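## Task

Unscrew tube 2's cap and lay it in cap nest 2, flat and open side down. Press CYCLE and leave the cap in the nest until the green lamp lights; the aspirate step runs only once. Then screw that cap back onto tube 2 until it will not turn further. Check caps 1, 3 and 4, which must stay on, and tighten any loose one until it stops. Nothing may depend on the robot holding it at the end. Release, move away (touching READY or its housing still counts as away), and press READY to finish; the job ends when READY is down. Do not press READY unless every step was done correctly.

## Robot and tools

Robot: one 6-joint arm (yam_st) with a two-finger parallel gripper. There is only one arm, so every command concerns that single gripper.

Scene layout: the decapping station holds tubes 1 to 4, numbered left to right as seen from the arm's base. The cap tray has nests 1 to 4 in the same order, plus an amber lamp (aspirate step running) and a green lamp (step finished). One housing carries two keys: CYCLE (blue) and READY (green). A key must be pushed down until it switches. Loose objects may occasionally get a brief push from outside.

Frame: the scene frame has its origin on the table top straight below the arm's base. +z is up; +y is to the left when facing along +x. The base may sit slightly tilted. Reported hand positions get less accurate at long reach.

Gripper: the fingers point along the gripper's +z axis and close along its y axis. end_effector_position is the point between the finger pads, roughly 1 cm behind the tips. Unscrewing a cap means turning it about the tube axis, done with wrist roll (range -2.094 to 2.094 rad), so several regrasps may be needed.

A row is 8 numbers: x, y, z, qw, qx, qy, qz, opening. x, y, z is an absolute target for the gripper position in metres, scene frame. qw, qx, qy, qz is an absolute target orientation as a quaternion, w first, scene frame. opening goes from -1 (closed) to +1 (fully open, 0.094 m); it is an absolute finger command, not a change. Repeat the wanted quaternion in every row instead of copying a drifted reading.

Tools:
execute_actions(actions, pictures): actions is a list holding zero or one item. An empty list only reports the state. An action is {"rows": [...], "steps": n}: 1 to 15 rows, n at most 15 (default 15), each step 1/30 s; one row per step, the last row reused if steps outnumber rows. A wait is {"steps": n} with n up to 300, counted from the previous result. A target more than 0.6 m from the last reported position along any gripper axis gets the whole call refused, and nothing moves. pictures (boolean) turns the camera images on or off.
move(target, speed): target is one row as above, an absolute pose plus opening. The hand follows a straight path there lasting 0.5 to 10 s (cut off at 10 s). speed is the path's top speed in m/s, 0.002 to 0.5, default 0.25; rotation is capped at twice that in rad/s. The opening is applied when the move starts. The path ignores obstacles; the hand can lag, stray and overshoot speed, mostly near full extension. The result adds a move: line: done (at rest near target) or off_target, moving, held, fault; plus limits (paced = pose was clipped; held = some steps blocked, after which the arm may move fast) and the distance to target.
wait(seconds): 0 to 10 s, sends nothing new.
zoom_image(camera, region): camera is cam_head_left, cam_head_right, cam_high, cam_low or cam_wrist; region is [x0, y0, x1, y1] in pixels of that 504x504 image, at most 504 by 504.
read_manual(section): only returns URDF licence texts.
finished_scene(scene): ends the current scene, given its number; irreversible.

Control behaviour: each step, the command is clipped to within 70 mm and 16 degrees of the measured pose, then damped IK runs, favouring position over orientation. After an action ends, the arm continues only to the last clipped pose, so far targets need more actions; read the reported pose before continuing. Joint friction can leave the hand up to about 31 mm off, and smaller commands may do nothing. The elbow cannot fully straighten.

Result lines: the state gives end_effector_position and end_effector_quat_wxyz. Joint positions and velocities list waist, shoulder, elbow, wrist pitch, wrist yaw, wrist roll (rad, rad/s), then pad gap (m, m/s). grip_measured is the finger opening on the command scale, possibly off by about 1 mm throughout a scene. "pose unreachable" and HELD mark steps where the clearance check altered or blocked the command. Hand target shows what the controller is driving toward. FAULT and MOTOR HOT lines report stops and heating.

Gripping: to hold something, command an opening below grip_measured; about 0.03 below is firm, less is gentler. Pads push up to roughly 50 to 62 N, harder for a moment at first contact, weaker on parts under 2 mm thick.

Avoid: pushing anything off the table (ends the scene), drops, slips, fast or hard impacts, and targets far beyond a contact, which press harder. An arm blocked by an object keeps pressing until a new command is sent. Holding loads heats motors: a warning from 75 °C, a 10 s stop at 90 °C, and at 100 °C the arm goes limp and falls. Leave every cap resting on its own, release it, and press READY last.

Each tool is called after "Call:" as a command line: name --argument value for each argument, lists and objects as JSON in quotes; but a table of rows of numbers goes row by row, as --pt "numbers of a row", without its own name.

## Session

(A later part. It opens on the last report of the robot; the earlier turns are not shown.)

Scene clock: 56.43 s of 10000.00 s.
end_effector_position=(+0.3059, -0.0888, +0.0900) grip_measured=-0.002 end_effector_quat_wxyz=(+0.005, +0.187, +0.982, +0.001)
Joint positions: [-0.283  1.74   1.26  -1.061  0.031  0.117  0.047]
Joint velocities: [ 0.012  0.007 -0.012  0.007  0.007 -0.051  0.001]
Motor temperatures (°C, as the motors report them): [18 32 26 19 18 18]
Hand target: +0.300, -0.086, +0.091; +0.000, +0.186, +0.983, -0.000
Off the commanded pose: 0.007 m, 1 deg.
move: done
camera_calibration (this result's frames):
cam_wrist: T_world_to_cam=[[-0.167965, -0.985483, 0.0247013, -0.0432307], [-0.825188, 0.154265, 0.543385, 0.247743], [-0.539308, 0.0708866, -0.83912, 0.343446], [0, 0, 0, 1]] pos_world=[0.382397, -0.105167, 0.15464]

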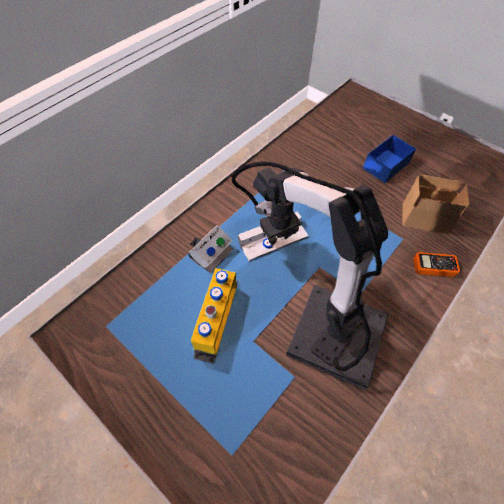

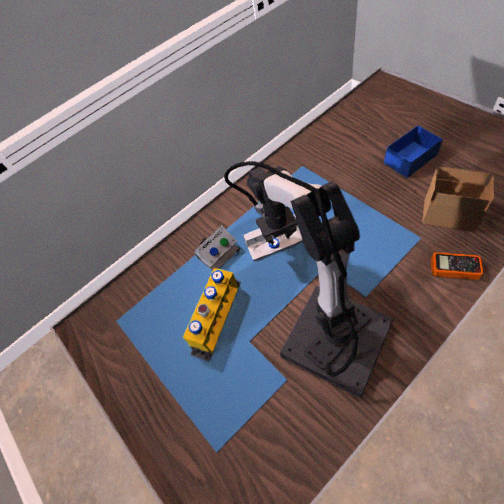

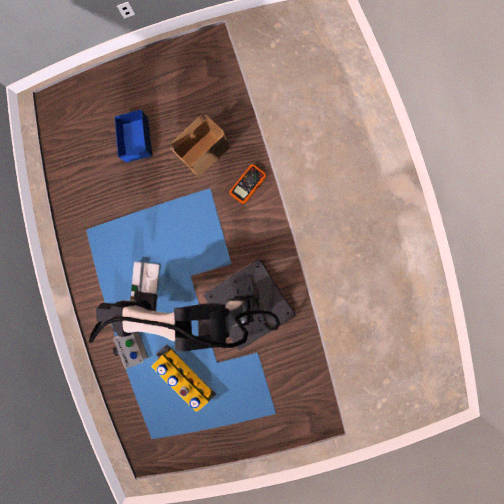

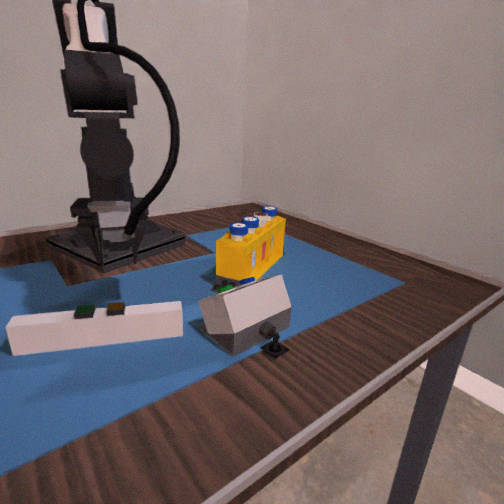

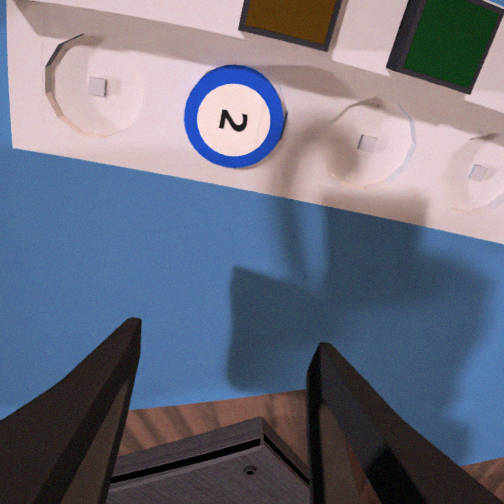

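Call:
move --target '[0.412,0.071,0.125,0.2249,-0.0255,0.974,0.0059,-1]' --speed 0.3

Call:
zoom_image --camera "cam_head_right" --region '[245,215,305,265]'

Call:
zoom_image --camera "cam_head_left" --region '[240,215,300,265]'

Scene clock: 62.10 s of 10000.00 s.
end_effector_position=(+0.3998, +0.0711, +0.1199) grip_measured=-0.990 end_effector_quat_wxyz=(+0.209, -0.024, +0.978, +0.007)
Joint positions: [ 0.207  1.722  1.251 -0.679  0.108  0.151  0.   ]
Joint velocities: [-0.012 -0.007 -0.022  0.022  0.007  0.051  0.   ]
Motor temperatures (°C, as the motors report them): [18 32 26 19 18 18]
Hand target: +0.410, +0.072, +0.124; +0.224, -0.027, +0.974, +0.004
Off the commanded pose: 0.013 m, 2 deg.
move: off_target
camera_calibration (this result's frames):
cam_wrist: T_world_to_cam=[[0.224674, -0.968642, 0.10609, -0.0386166], [-0.964304, -0.205358, 0.167173, 0.410648], [-0.140145, -0.139863, -0.980203, 0.280226], [0, 0, 0, 1]] pos_world=[0.443937, 0.0861172, 0.210126]

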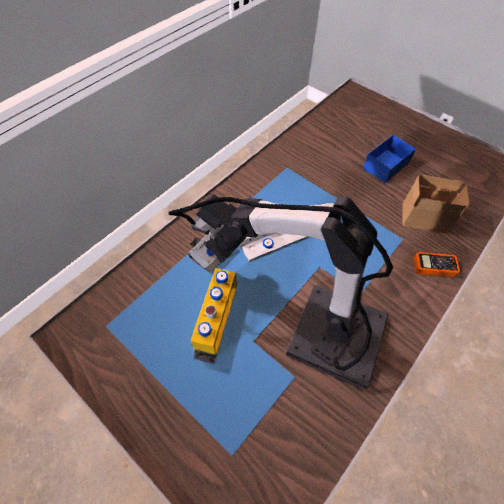

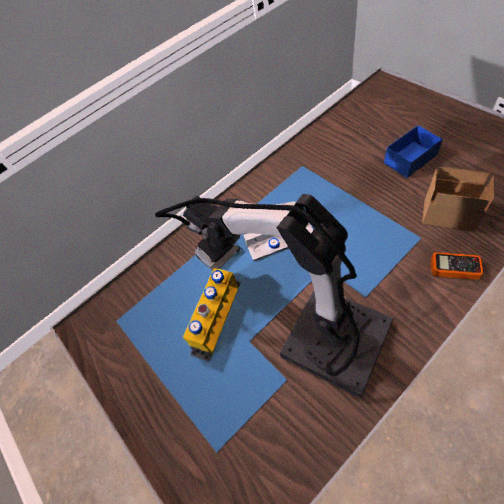

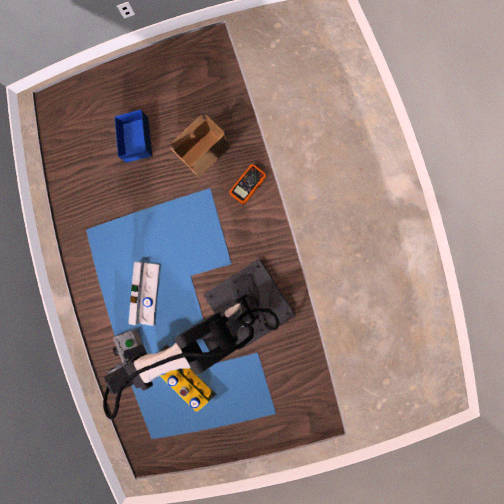

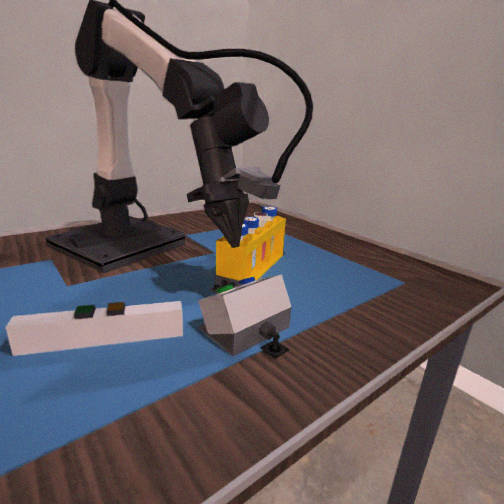

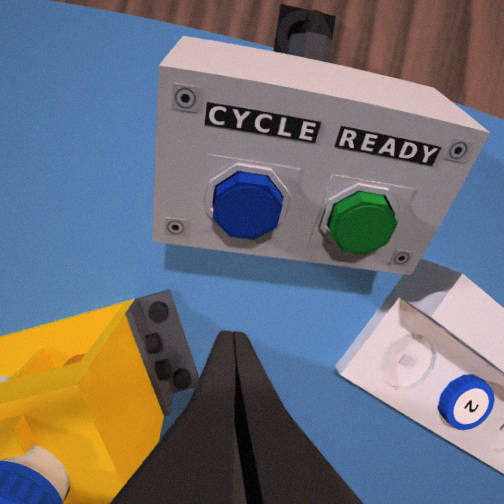

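Region (245, 215, 305, 265) of cam_head_right's 504x504 image, scaled by 8.400, with more detail than that image has.

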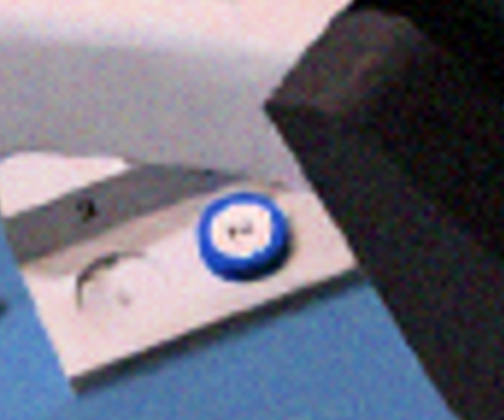

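Region (240, 215, 300, 265) of cam_head_left's 504x504 image, scaled by 8.400, with more detail than that image has.

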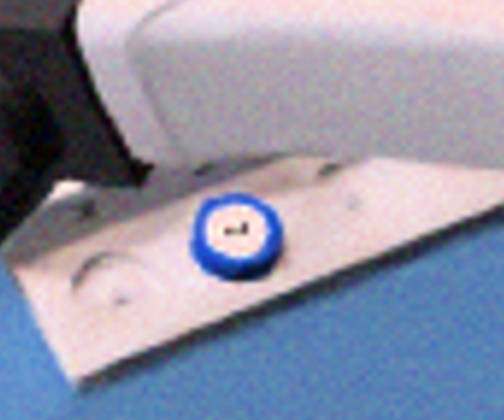

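Call:
zoom_image --camera "cam_wrist" --region '[370,320,504,454]'

Region (370, 320, 504, 454) of cam_wrist's 504x504 image, scaled by 3.761, with more detail than that image has.

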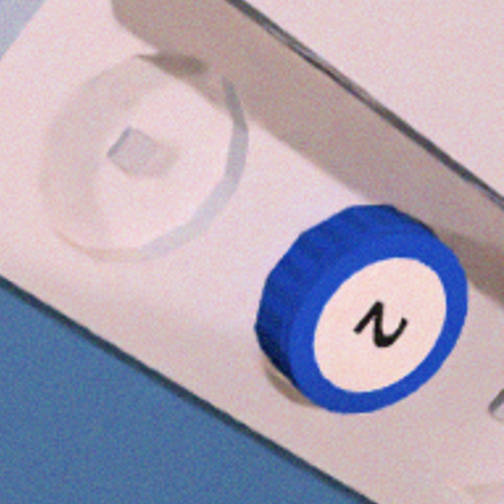

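Call:
move --target '[0.312,-0.083,0.07,0,0.1857,0.9826,0,-1]' --speed 0.3

Call:
move --target '[0.312,-0.083,0.018,0,0.1857,0.9826,0,-1]' --speed 0.08

Scene clock: 65.47 s of 10000.00 s.
end_effector_position=(+0.3125, -0.0850, +0.0706) grip_measured=-0.990 end_effector_quat_wxyz=(+0.005, +0.193, +0.981, -0.001)
Joint positions: [-0.265  1.78   1.229 -0.988  0.037  0.146  0.   ]
Joint velocities: [ 0.007 -0.002  0.002 -0.022  0.022 -0.037 -0.001]
Motor temperatures (°C, as the motors report them): [18 32 27 19 18 18]
Hand target: +0.313, -0.084, +0.071; +0.001, +0.187, +0.982, +0.002
Off the commanded pose: 0.002 m, 1 deg.
move: done
camera_calibration (this result's frames):
cam_wrist: T_world_to_cam=[[-0.179681, -0.983273, 0.0298139, -0.0344235], [-0.823109, 0.166872, 0.542813, 0.26358], [-0.538709, 0.0729931, -0.839324, 0.330514], [0, 0, 0, 1]] pos_world=[0.38882, -0.101957, 0.13536]

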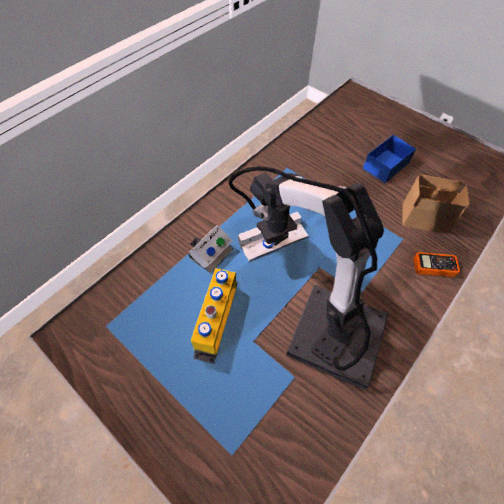

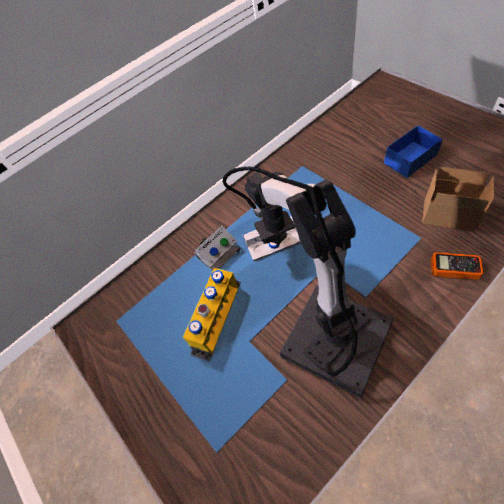

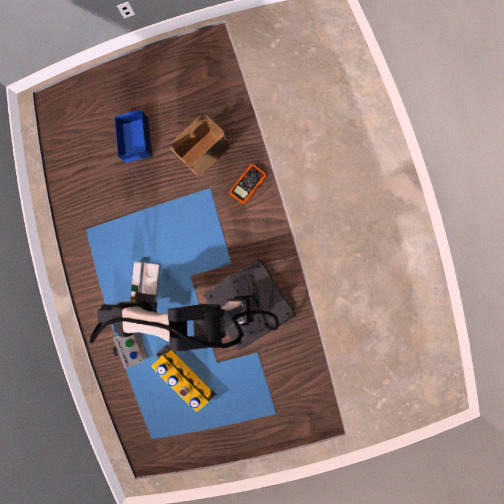

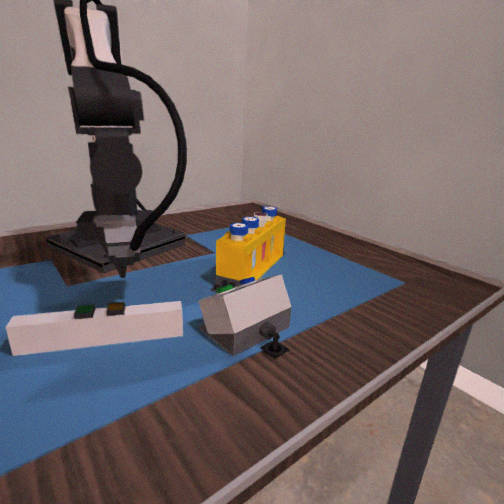

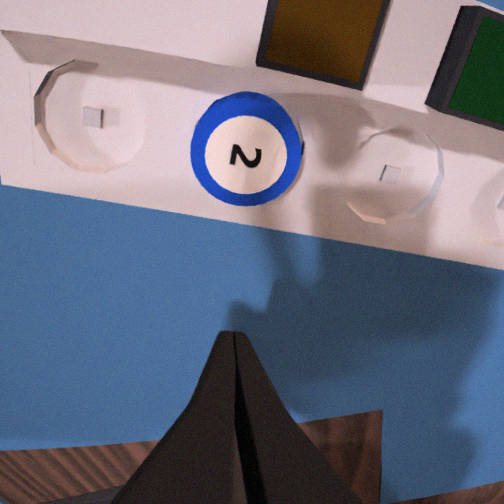

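Scene clock: 66.63 s of 10000.00 s.
end_effector_position=(+0.3124, -0.0833, +0.0242) grip_measured=-0.990 end_effector_quat_wxyz=(+0.003, +0.190, +0.982, -0.001)
Joint positions: [-0.265  1.856  1.126 -0.814  0.037  0.141  0.   ]
Joint velocities: [-0.002 -0.012 -0.002  0.022  0.007 -0.037  0.   ]
Motor temperatures (°C, as the motors report them): [18 32 27 19 18 18]
Hand target: +0.311, -0.083, +0.018; +0.000, +0.186, +0.983, -0.000
Off the commanded pose: 0.006 m, 1 deg.
move: done
camera_calibration (this result's frames):
cam_wrist: T_world_to_cam=[[-0.174513, -0.984211, 0.0295658, -0.03309], [-0.821519, 0.162088, 0.546657, 0.287466], [-0.542818, 0.07111, -0.836835, 0.292535], [0, 0, 0, 1]] pos_world=[0.389177, -0.0999644, 0.0886364]

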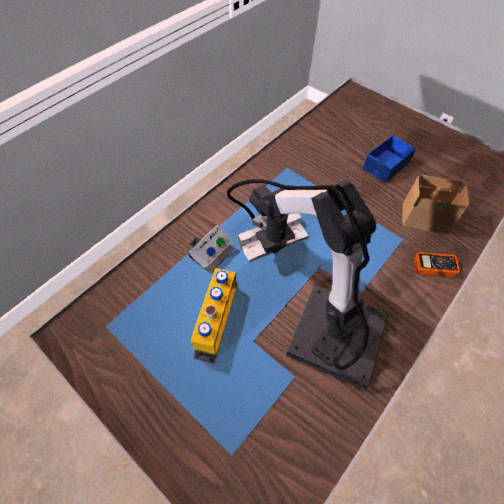

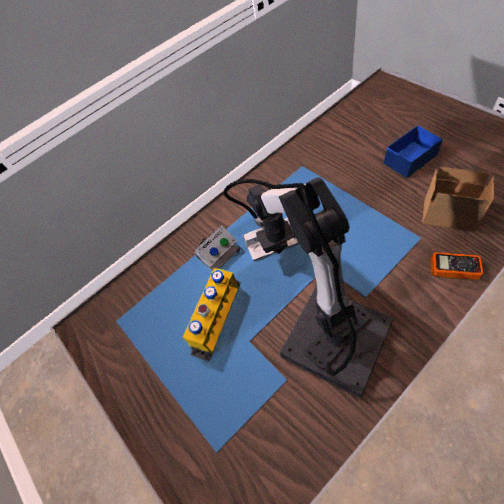

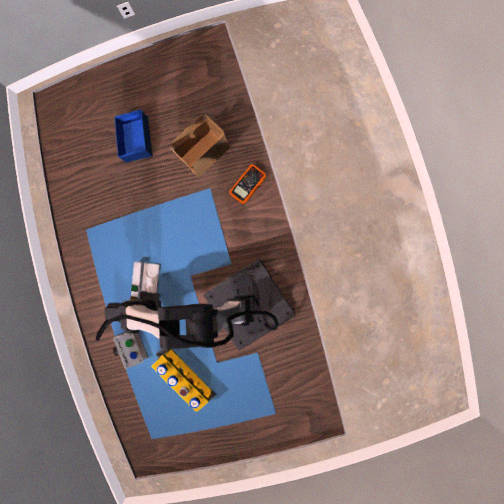

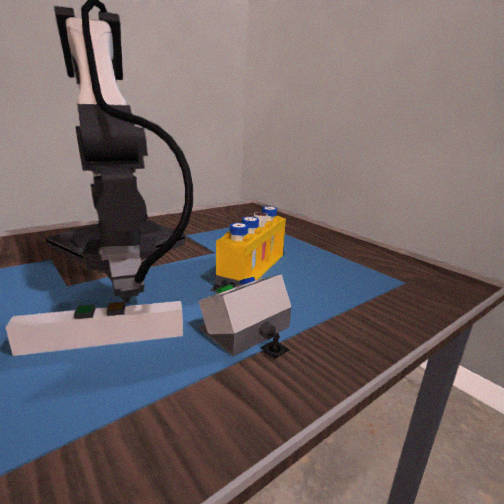

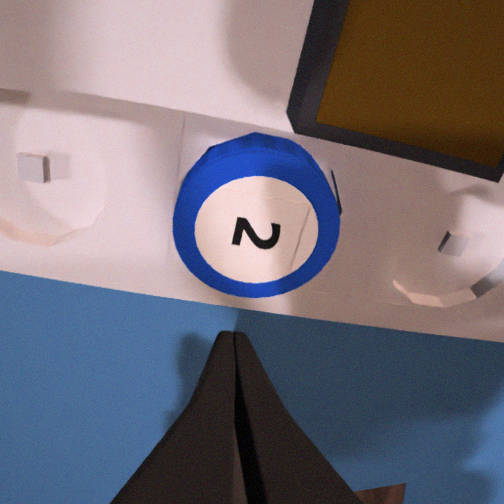

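Call:
move --target '[0.33,-0.04,0.12,0.1,0.1,0.99,0,-1]' --speed 0.3

Call:
move --target '[0.430,0.071,0.10,0.2249,-0.0255,0.974,0.0059,-1]' --speed 0.2

Scene clock: 69.70 s of 10000.00 s.
end_effector_position=(+0.3297, -0.0408, +0.1139) grip_measured=-0.990 end_effector_quat_wxyz=(+0.094, +0.107, +0.990, +0.001)
Joint positions: [-0.118  1.619  1.197 -0.944  0.037  0.113  0.   ]
Joint velocities: [-0.027 -0.017 -0.007 -0.11   0.037 -0.066  0.001]
Motor temperatures (°C, as the motors report them): [18 32 27 19 18 18]
Hand target: +0.331, -0.040, +0.120; +0.099, +0.099, +0.990, -0.000
Off the commanded pose: 0.006 m, 1 deg.
move: done
camera_calibration (this result's frames):
cam_wrist: T_world_to_cam=[[-0.0135843, -0.998979, 0.0430858, -0.0461221], [-0.922112, 0.0291795, 0.385822, 0.291756], [-0.386685, -0.0344888, -0.921567, 0.327786], [0, 0, 0, 1]] pos_world=[0.395155, -0.0432834, 0.191498]

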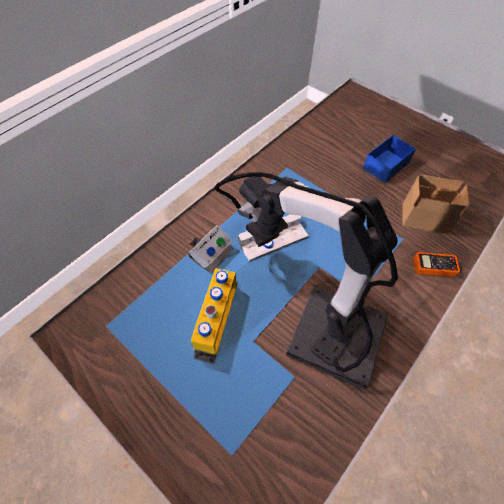

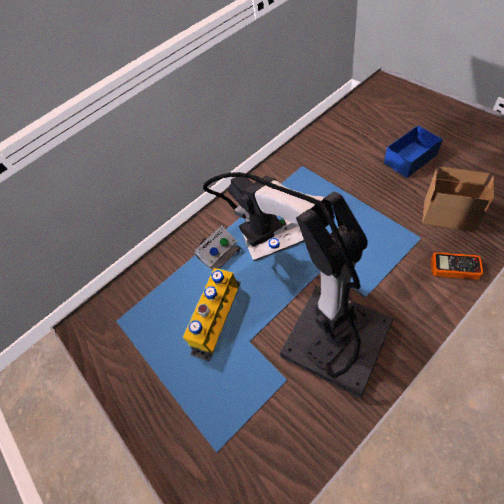

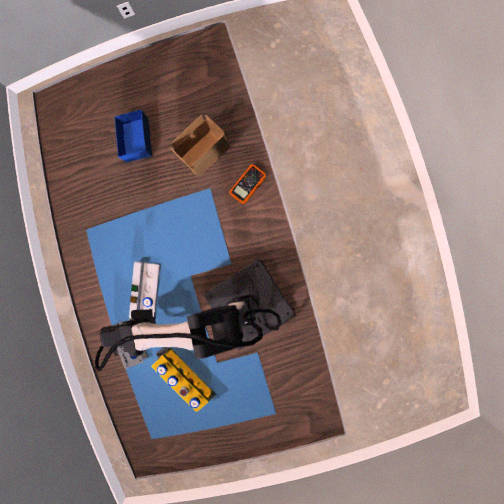

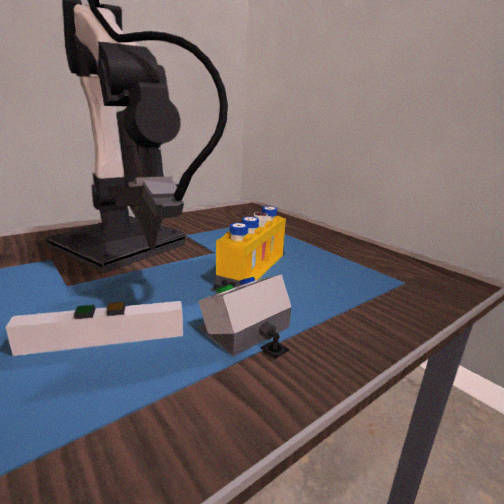

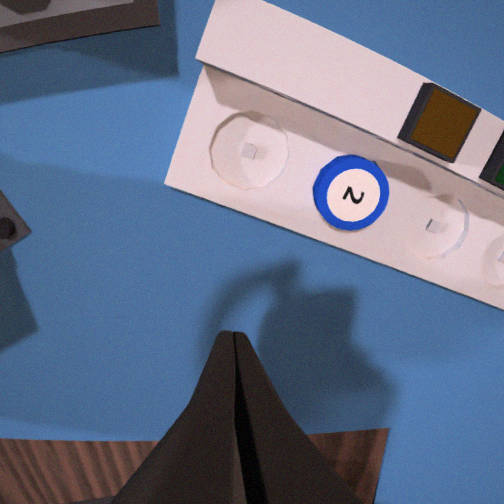

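Scene clock: 71.23 s of 10000.00 s.
end_effector_position=(+0.4187, +0.0705, +0.0958) grip_measured=-0.990 end_effector_quat_wxyz=(+0.212, -0.024, +0.977, +0.007)
Joint positions: [ 0.19   1.81   1.257 -0.591  0.102  0.135  0.   ]
Joint velocities: [-0.007 -0.012 -0.012 -0.007  0.066 -0.051  0.   ]
Motor temperatures (°C, as the motors report them): [18 32 27 19 18 18]
Hand target: +0.428, +0.072, +0.099; +0.224, -0.027, +0.974, +0.005
Off the commanded pose: 0.012 m, 2 deg.
move: off_target
camera_calibration (this result's frames):
cam_wrist: T_world_to_cam=[[0.224452, -0.968638, 0.106588, -0.0408104], [-0.964987, -0.205697, 0.162754, 0.433439], [-0.135725, -0.139387, -0.980893, 0.257367], [0, 0, 0, 1]] pos_world=[0.462354, 0.0855003, 0.186256]

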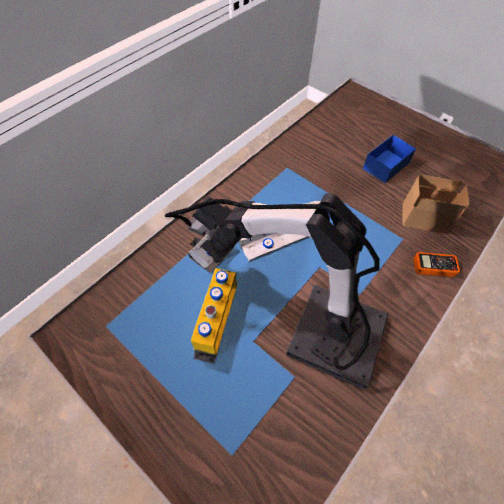

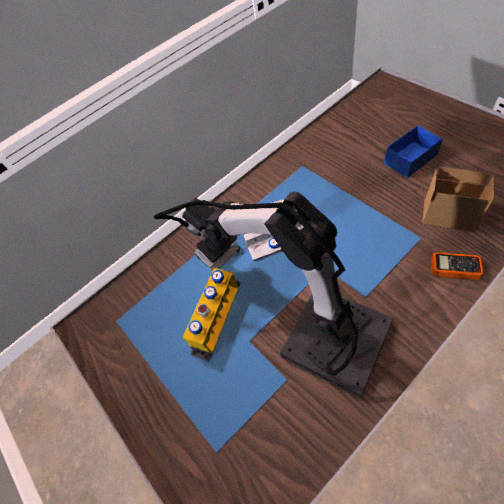

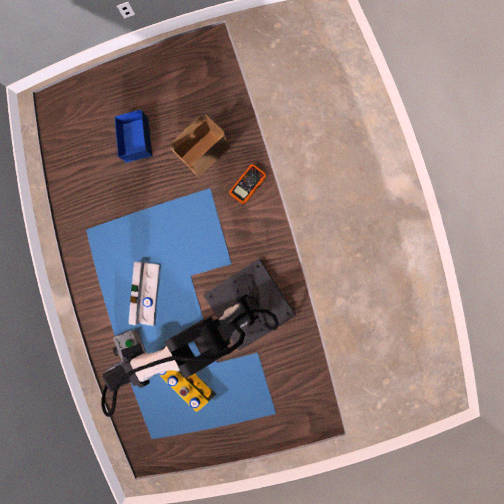

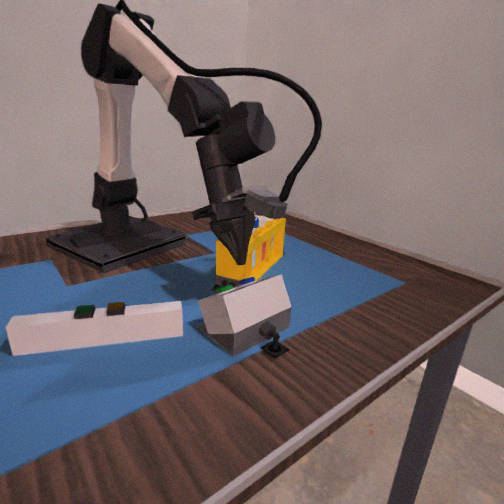

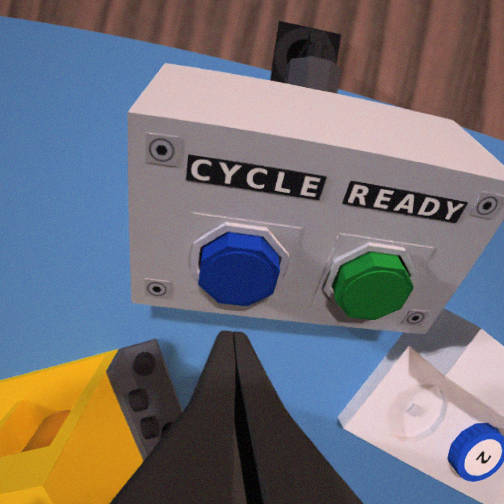

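Call:
move --target '[0.454,0.0715,0.056,0.2249,-0.0255,0.974,0.0059,-1]' --speed 0.03

Scene clock: 73.70 s of 10000.00 s.
end_effector_position=(+0.4314, +0.0735, +0.0688) grip_measured=-0.990 end_effector_quat_wxyz=(+0.205, -0.029, +0.978, +0.004)
Joint positions: [ 0.188  1.902  1.269 -0.526  0.102  0.123  0.   ]
Joint velocities: [ 0.007 -0.012  0.002 -0.037 -0.022 -0.051  0.   ]
Motor temperatures (°C, as the motors report them): [18 32 27 20 18 18]
Hand target: +0.451, +0.071, +0.057; +0.224, -0.026, +0.974, +0.006
Off the commanded pose: 0.026 m, 2 deg.
move: off_target
camera_calibration (this result's frames):
cam_wrist: T_world_to_cam=[[0.235085, -0.965613, 0.111028, -0.0429564], [-0.96069, -0.213478, 0.177488, 0.44847], [-0.147683, -0.148388, -0.97784, 0.238586], [0, 0, 0, 1]] pos_world=[0.476174, 0.0896629, 0.15847]

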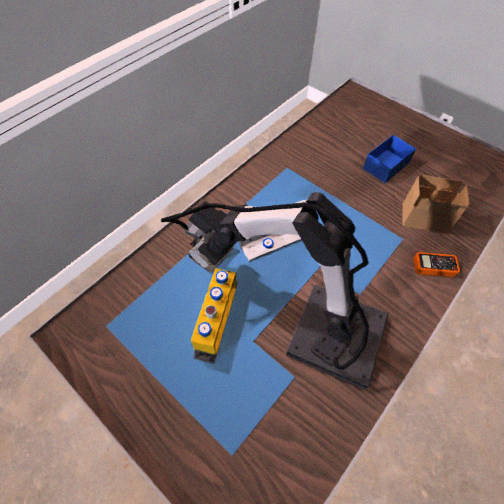

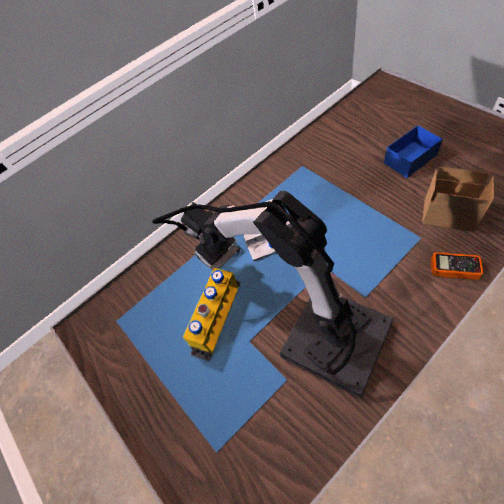

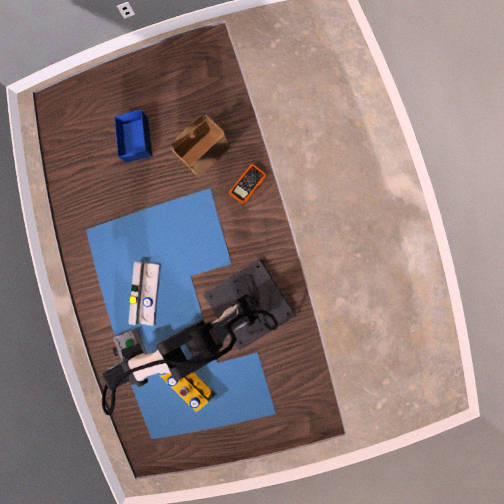

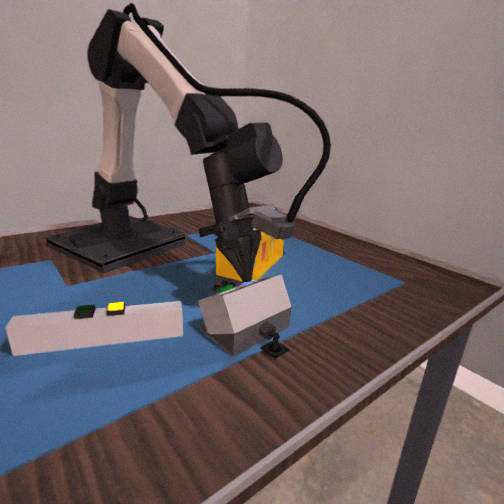

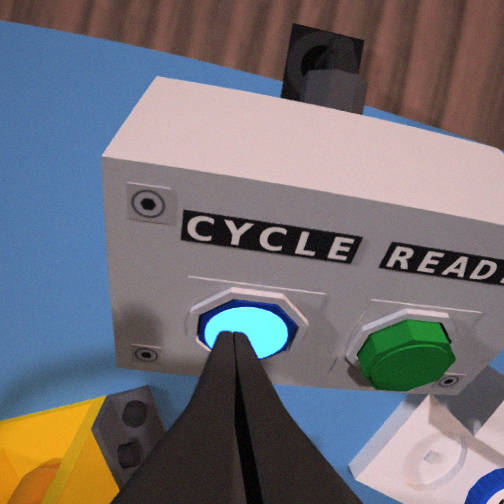

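Call:
move --target '[0.395,0.075,0.16,0.1,-0.3,0.949,0.03,-1]' --speed 0.3

Call:
move --target '[0.3327,0.1266,0.15,0,-0.857,0.515,0,0.1]' --speed 0.4

Call:
move --target '[0.3327,0.1266,0.116,0,-0.857,0.515,0,0.1]' --speed 0.06

Scene clock: 76.90 s of 10000.00 s.
end_effector_position=(+0.3944, +0.0762, +0.1627) grip_measured=-0.990 end_effector_quat_wxyz=(+0.105, -0.297, +0.949, +0.026)
Joint positions: [ 0.165  1.872  1.673 -1.164 -0.036 -0.418  0.   ]
Joint velocities: [-0.012 -0.012  0.012 -0.066  0.051 -0.037  0.001]
Motor temperatures (°C, as the motors report them): [18 32 27 20 18 18]
Hand target: +0.397, +0.075, +0.160; +0.100, -0.299, +0.949, +0.030
Off the commanded pose: 0.003 m, 1 deg.
move: done
camera_calibration (this result's frames):
cam_wrist: T_world_to_cam=[[0.716432, -0.692662, 0.0833406, -0.248196], [-0.668884, -0.648012, 0.364247, 0.284431], [-0.198294, -0.316703, -0.927566, 0.349952], [0, 0, 0, 1]] pos_world=[0.43746, 0.12323, 0.241686]

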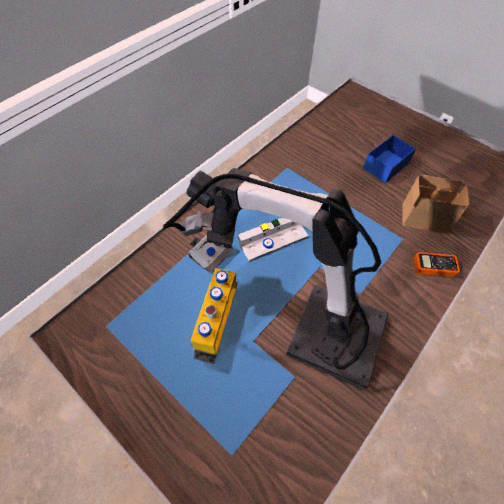

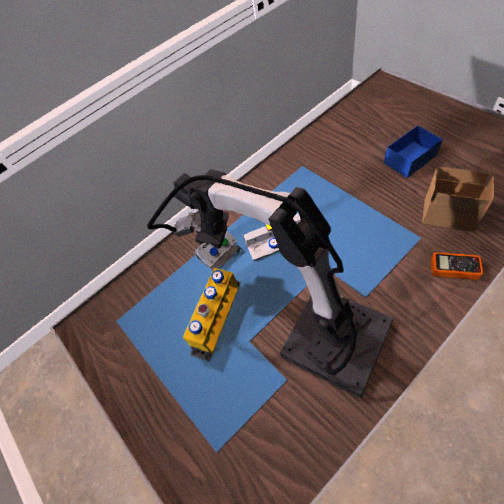

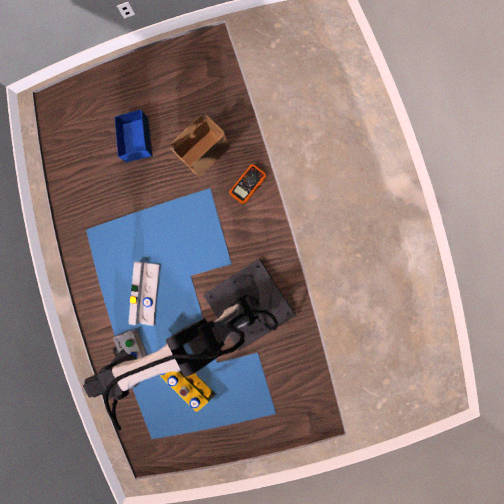

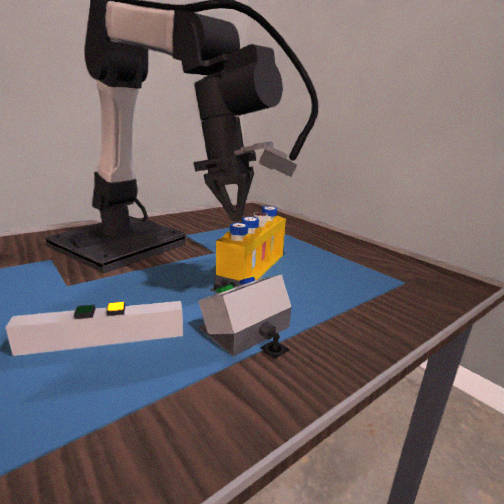

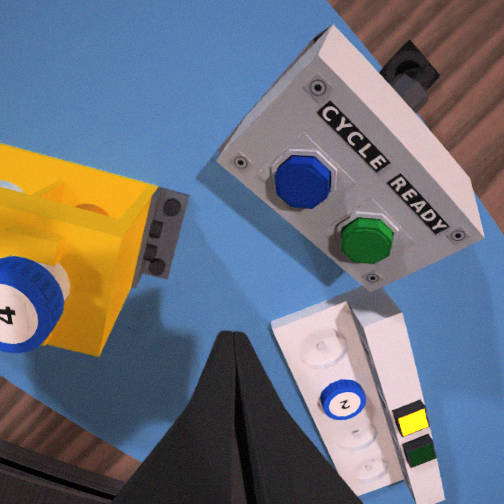

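Scene clock: 79.37 s of 10000.00 s.
end_effector_position=(+0.3364, +0.1263, +0.1602) grip_measured=+0.098 end_effector_quat_wxyz=(-0.018, +0.851, -0.524, +0.011)
Joint positions: [ 0.367  1.872  1.673 -1.334  0.037 -1.648  0.052]
Joint velocities: [0.007 0.007 0.002 0.037 0.007 0.051 0.001]
Motor temperatures (°C, as the motors report them): [18 32 27 20 18 18]
Hand target: +0.332, +0.126, +0.151; +0.001, +0.857, -0.515, +0.001
Off the commanded pose: 0.011 m, 3 deg.
move: off_target
camera_calibration (this result's frames):
cam_wrist: T_world_to_cam=[[0.778945, 0.623402, 0.0679289, -0.356521], [0.488577, -0.671223, 0.557452, -0.138314], [0.393112, -0.401036, -0.827425, 0.147694], [0, 0, 0, 1]] pos_world=[0.287227, 0.188647, 0.223528]

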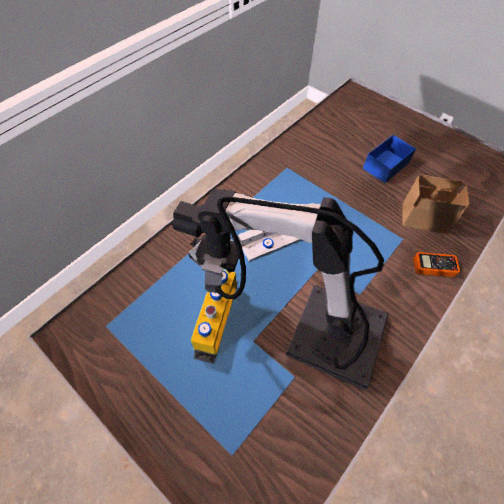

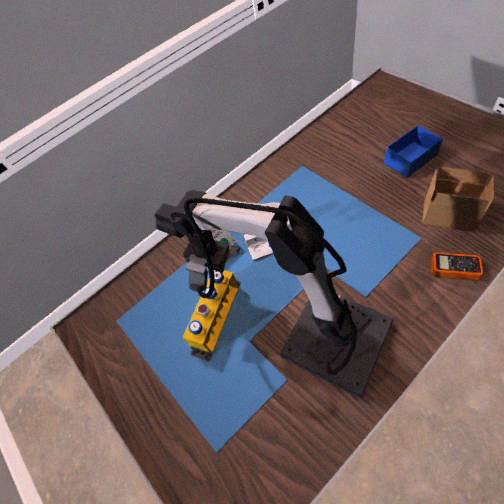

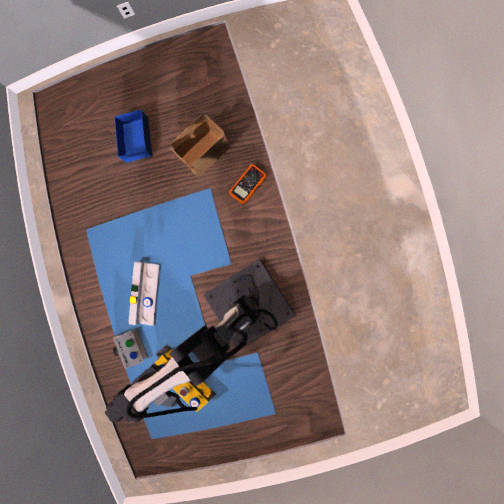

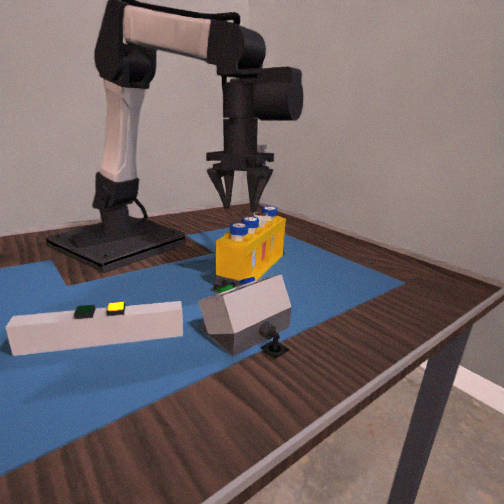

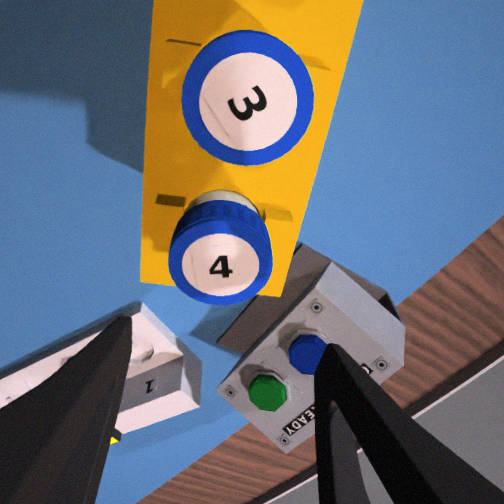

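Scene clock: 80.53 s of 10000.00 s.
end_effector_position=(+0.3317, +0.1260, +0.1225) grip_measured=+0.098 end_effector_quat_wxyz=(-0.004, +0.854, -0.520, +0.001)
Joint positions: [ 0.367  1.892  1.551 -1.226  0.037 -1.656  0.052]
Joint velocities: [ 0.012 -0.002 -0.007  0.037  0.022 -0.066 -0.001]
Motor temperatures (°C, as the motors report them): [18 32 27 20 18 18]
Hand target: +0.332, +0.126, +0.116; +0.000, +0.857, -0.515, -0.000
Off the commanded pose: 0.007 m, 1 deg.
move: done
camera_calibration (this result's frames):
cam_wrist: T_world_to_cam=[[0.774921, 0.631086, 0.0350511, -0.345804], [0.512085, -0.659371, 0.550454, -0.12365], [0.370495, -0.408609, -0.834129, 0.127485], [0, 0, 0, 1]] pos_world=[0.284058, 0.188792, 0.186524]

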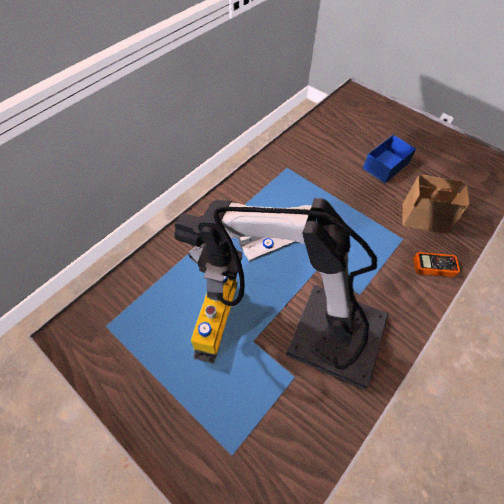

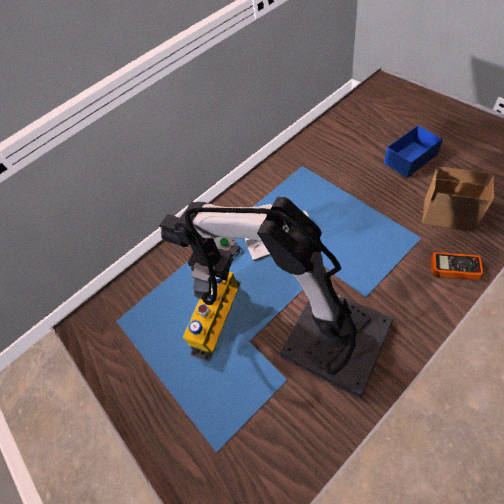

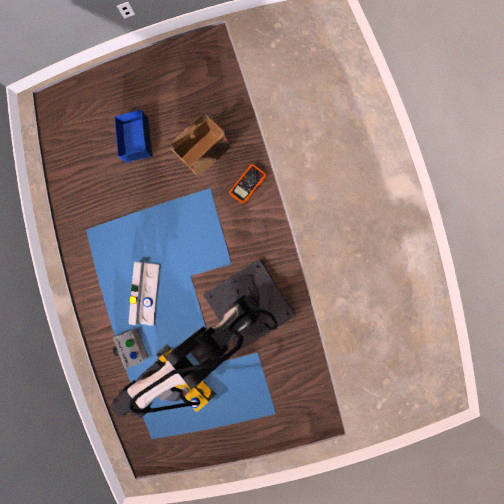

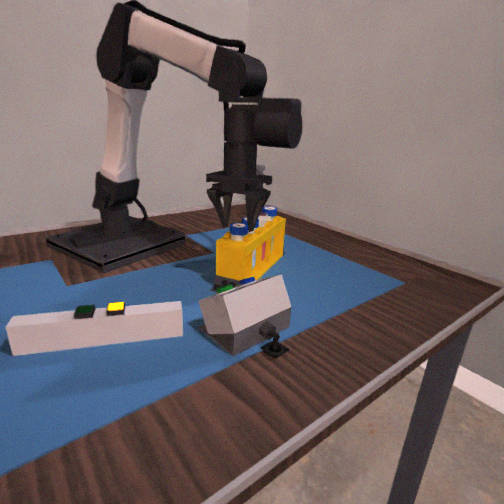

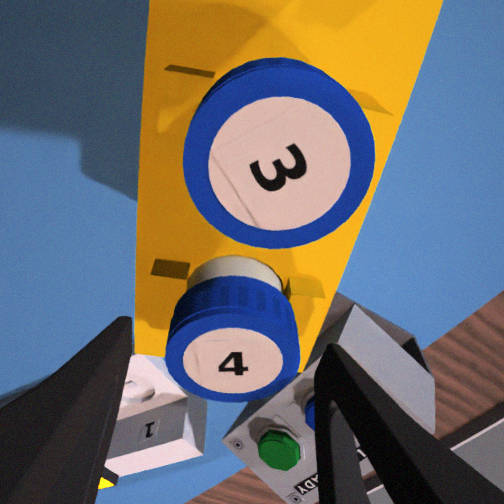

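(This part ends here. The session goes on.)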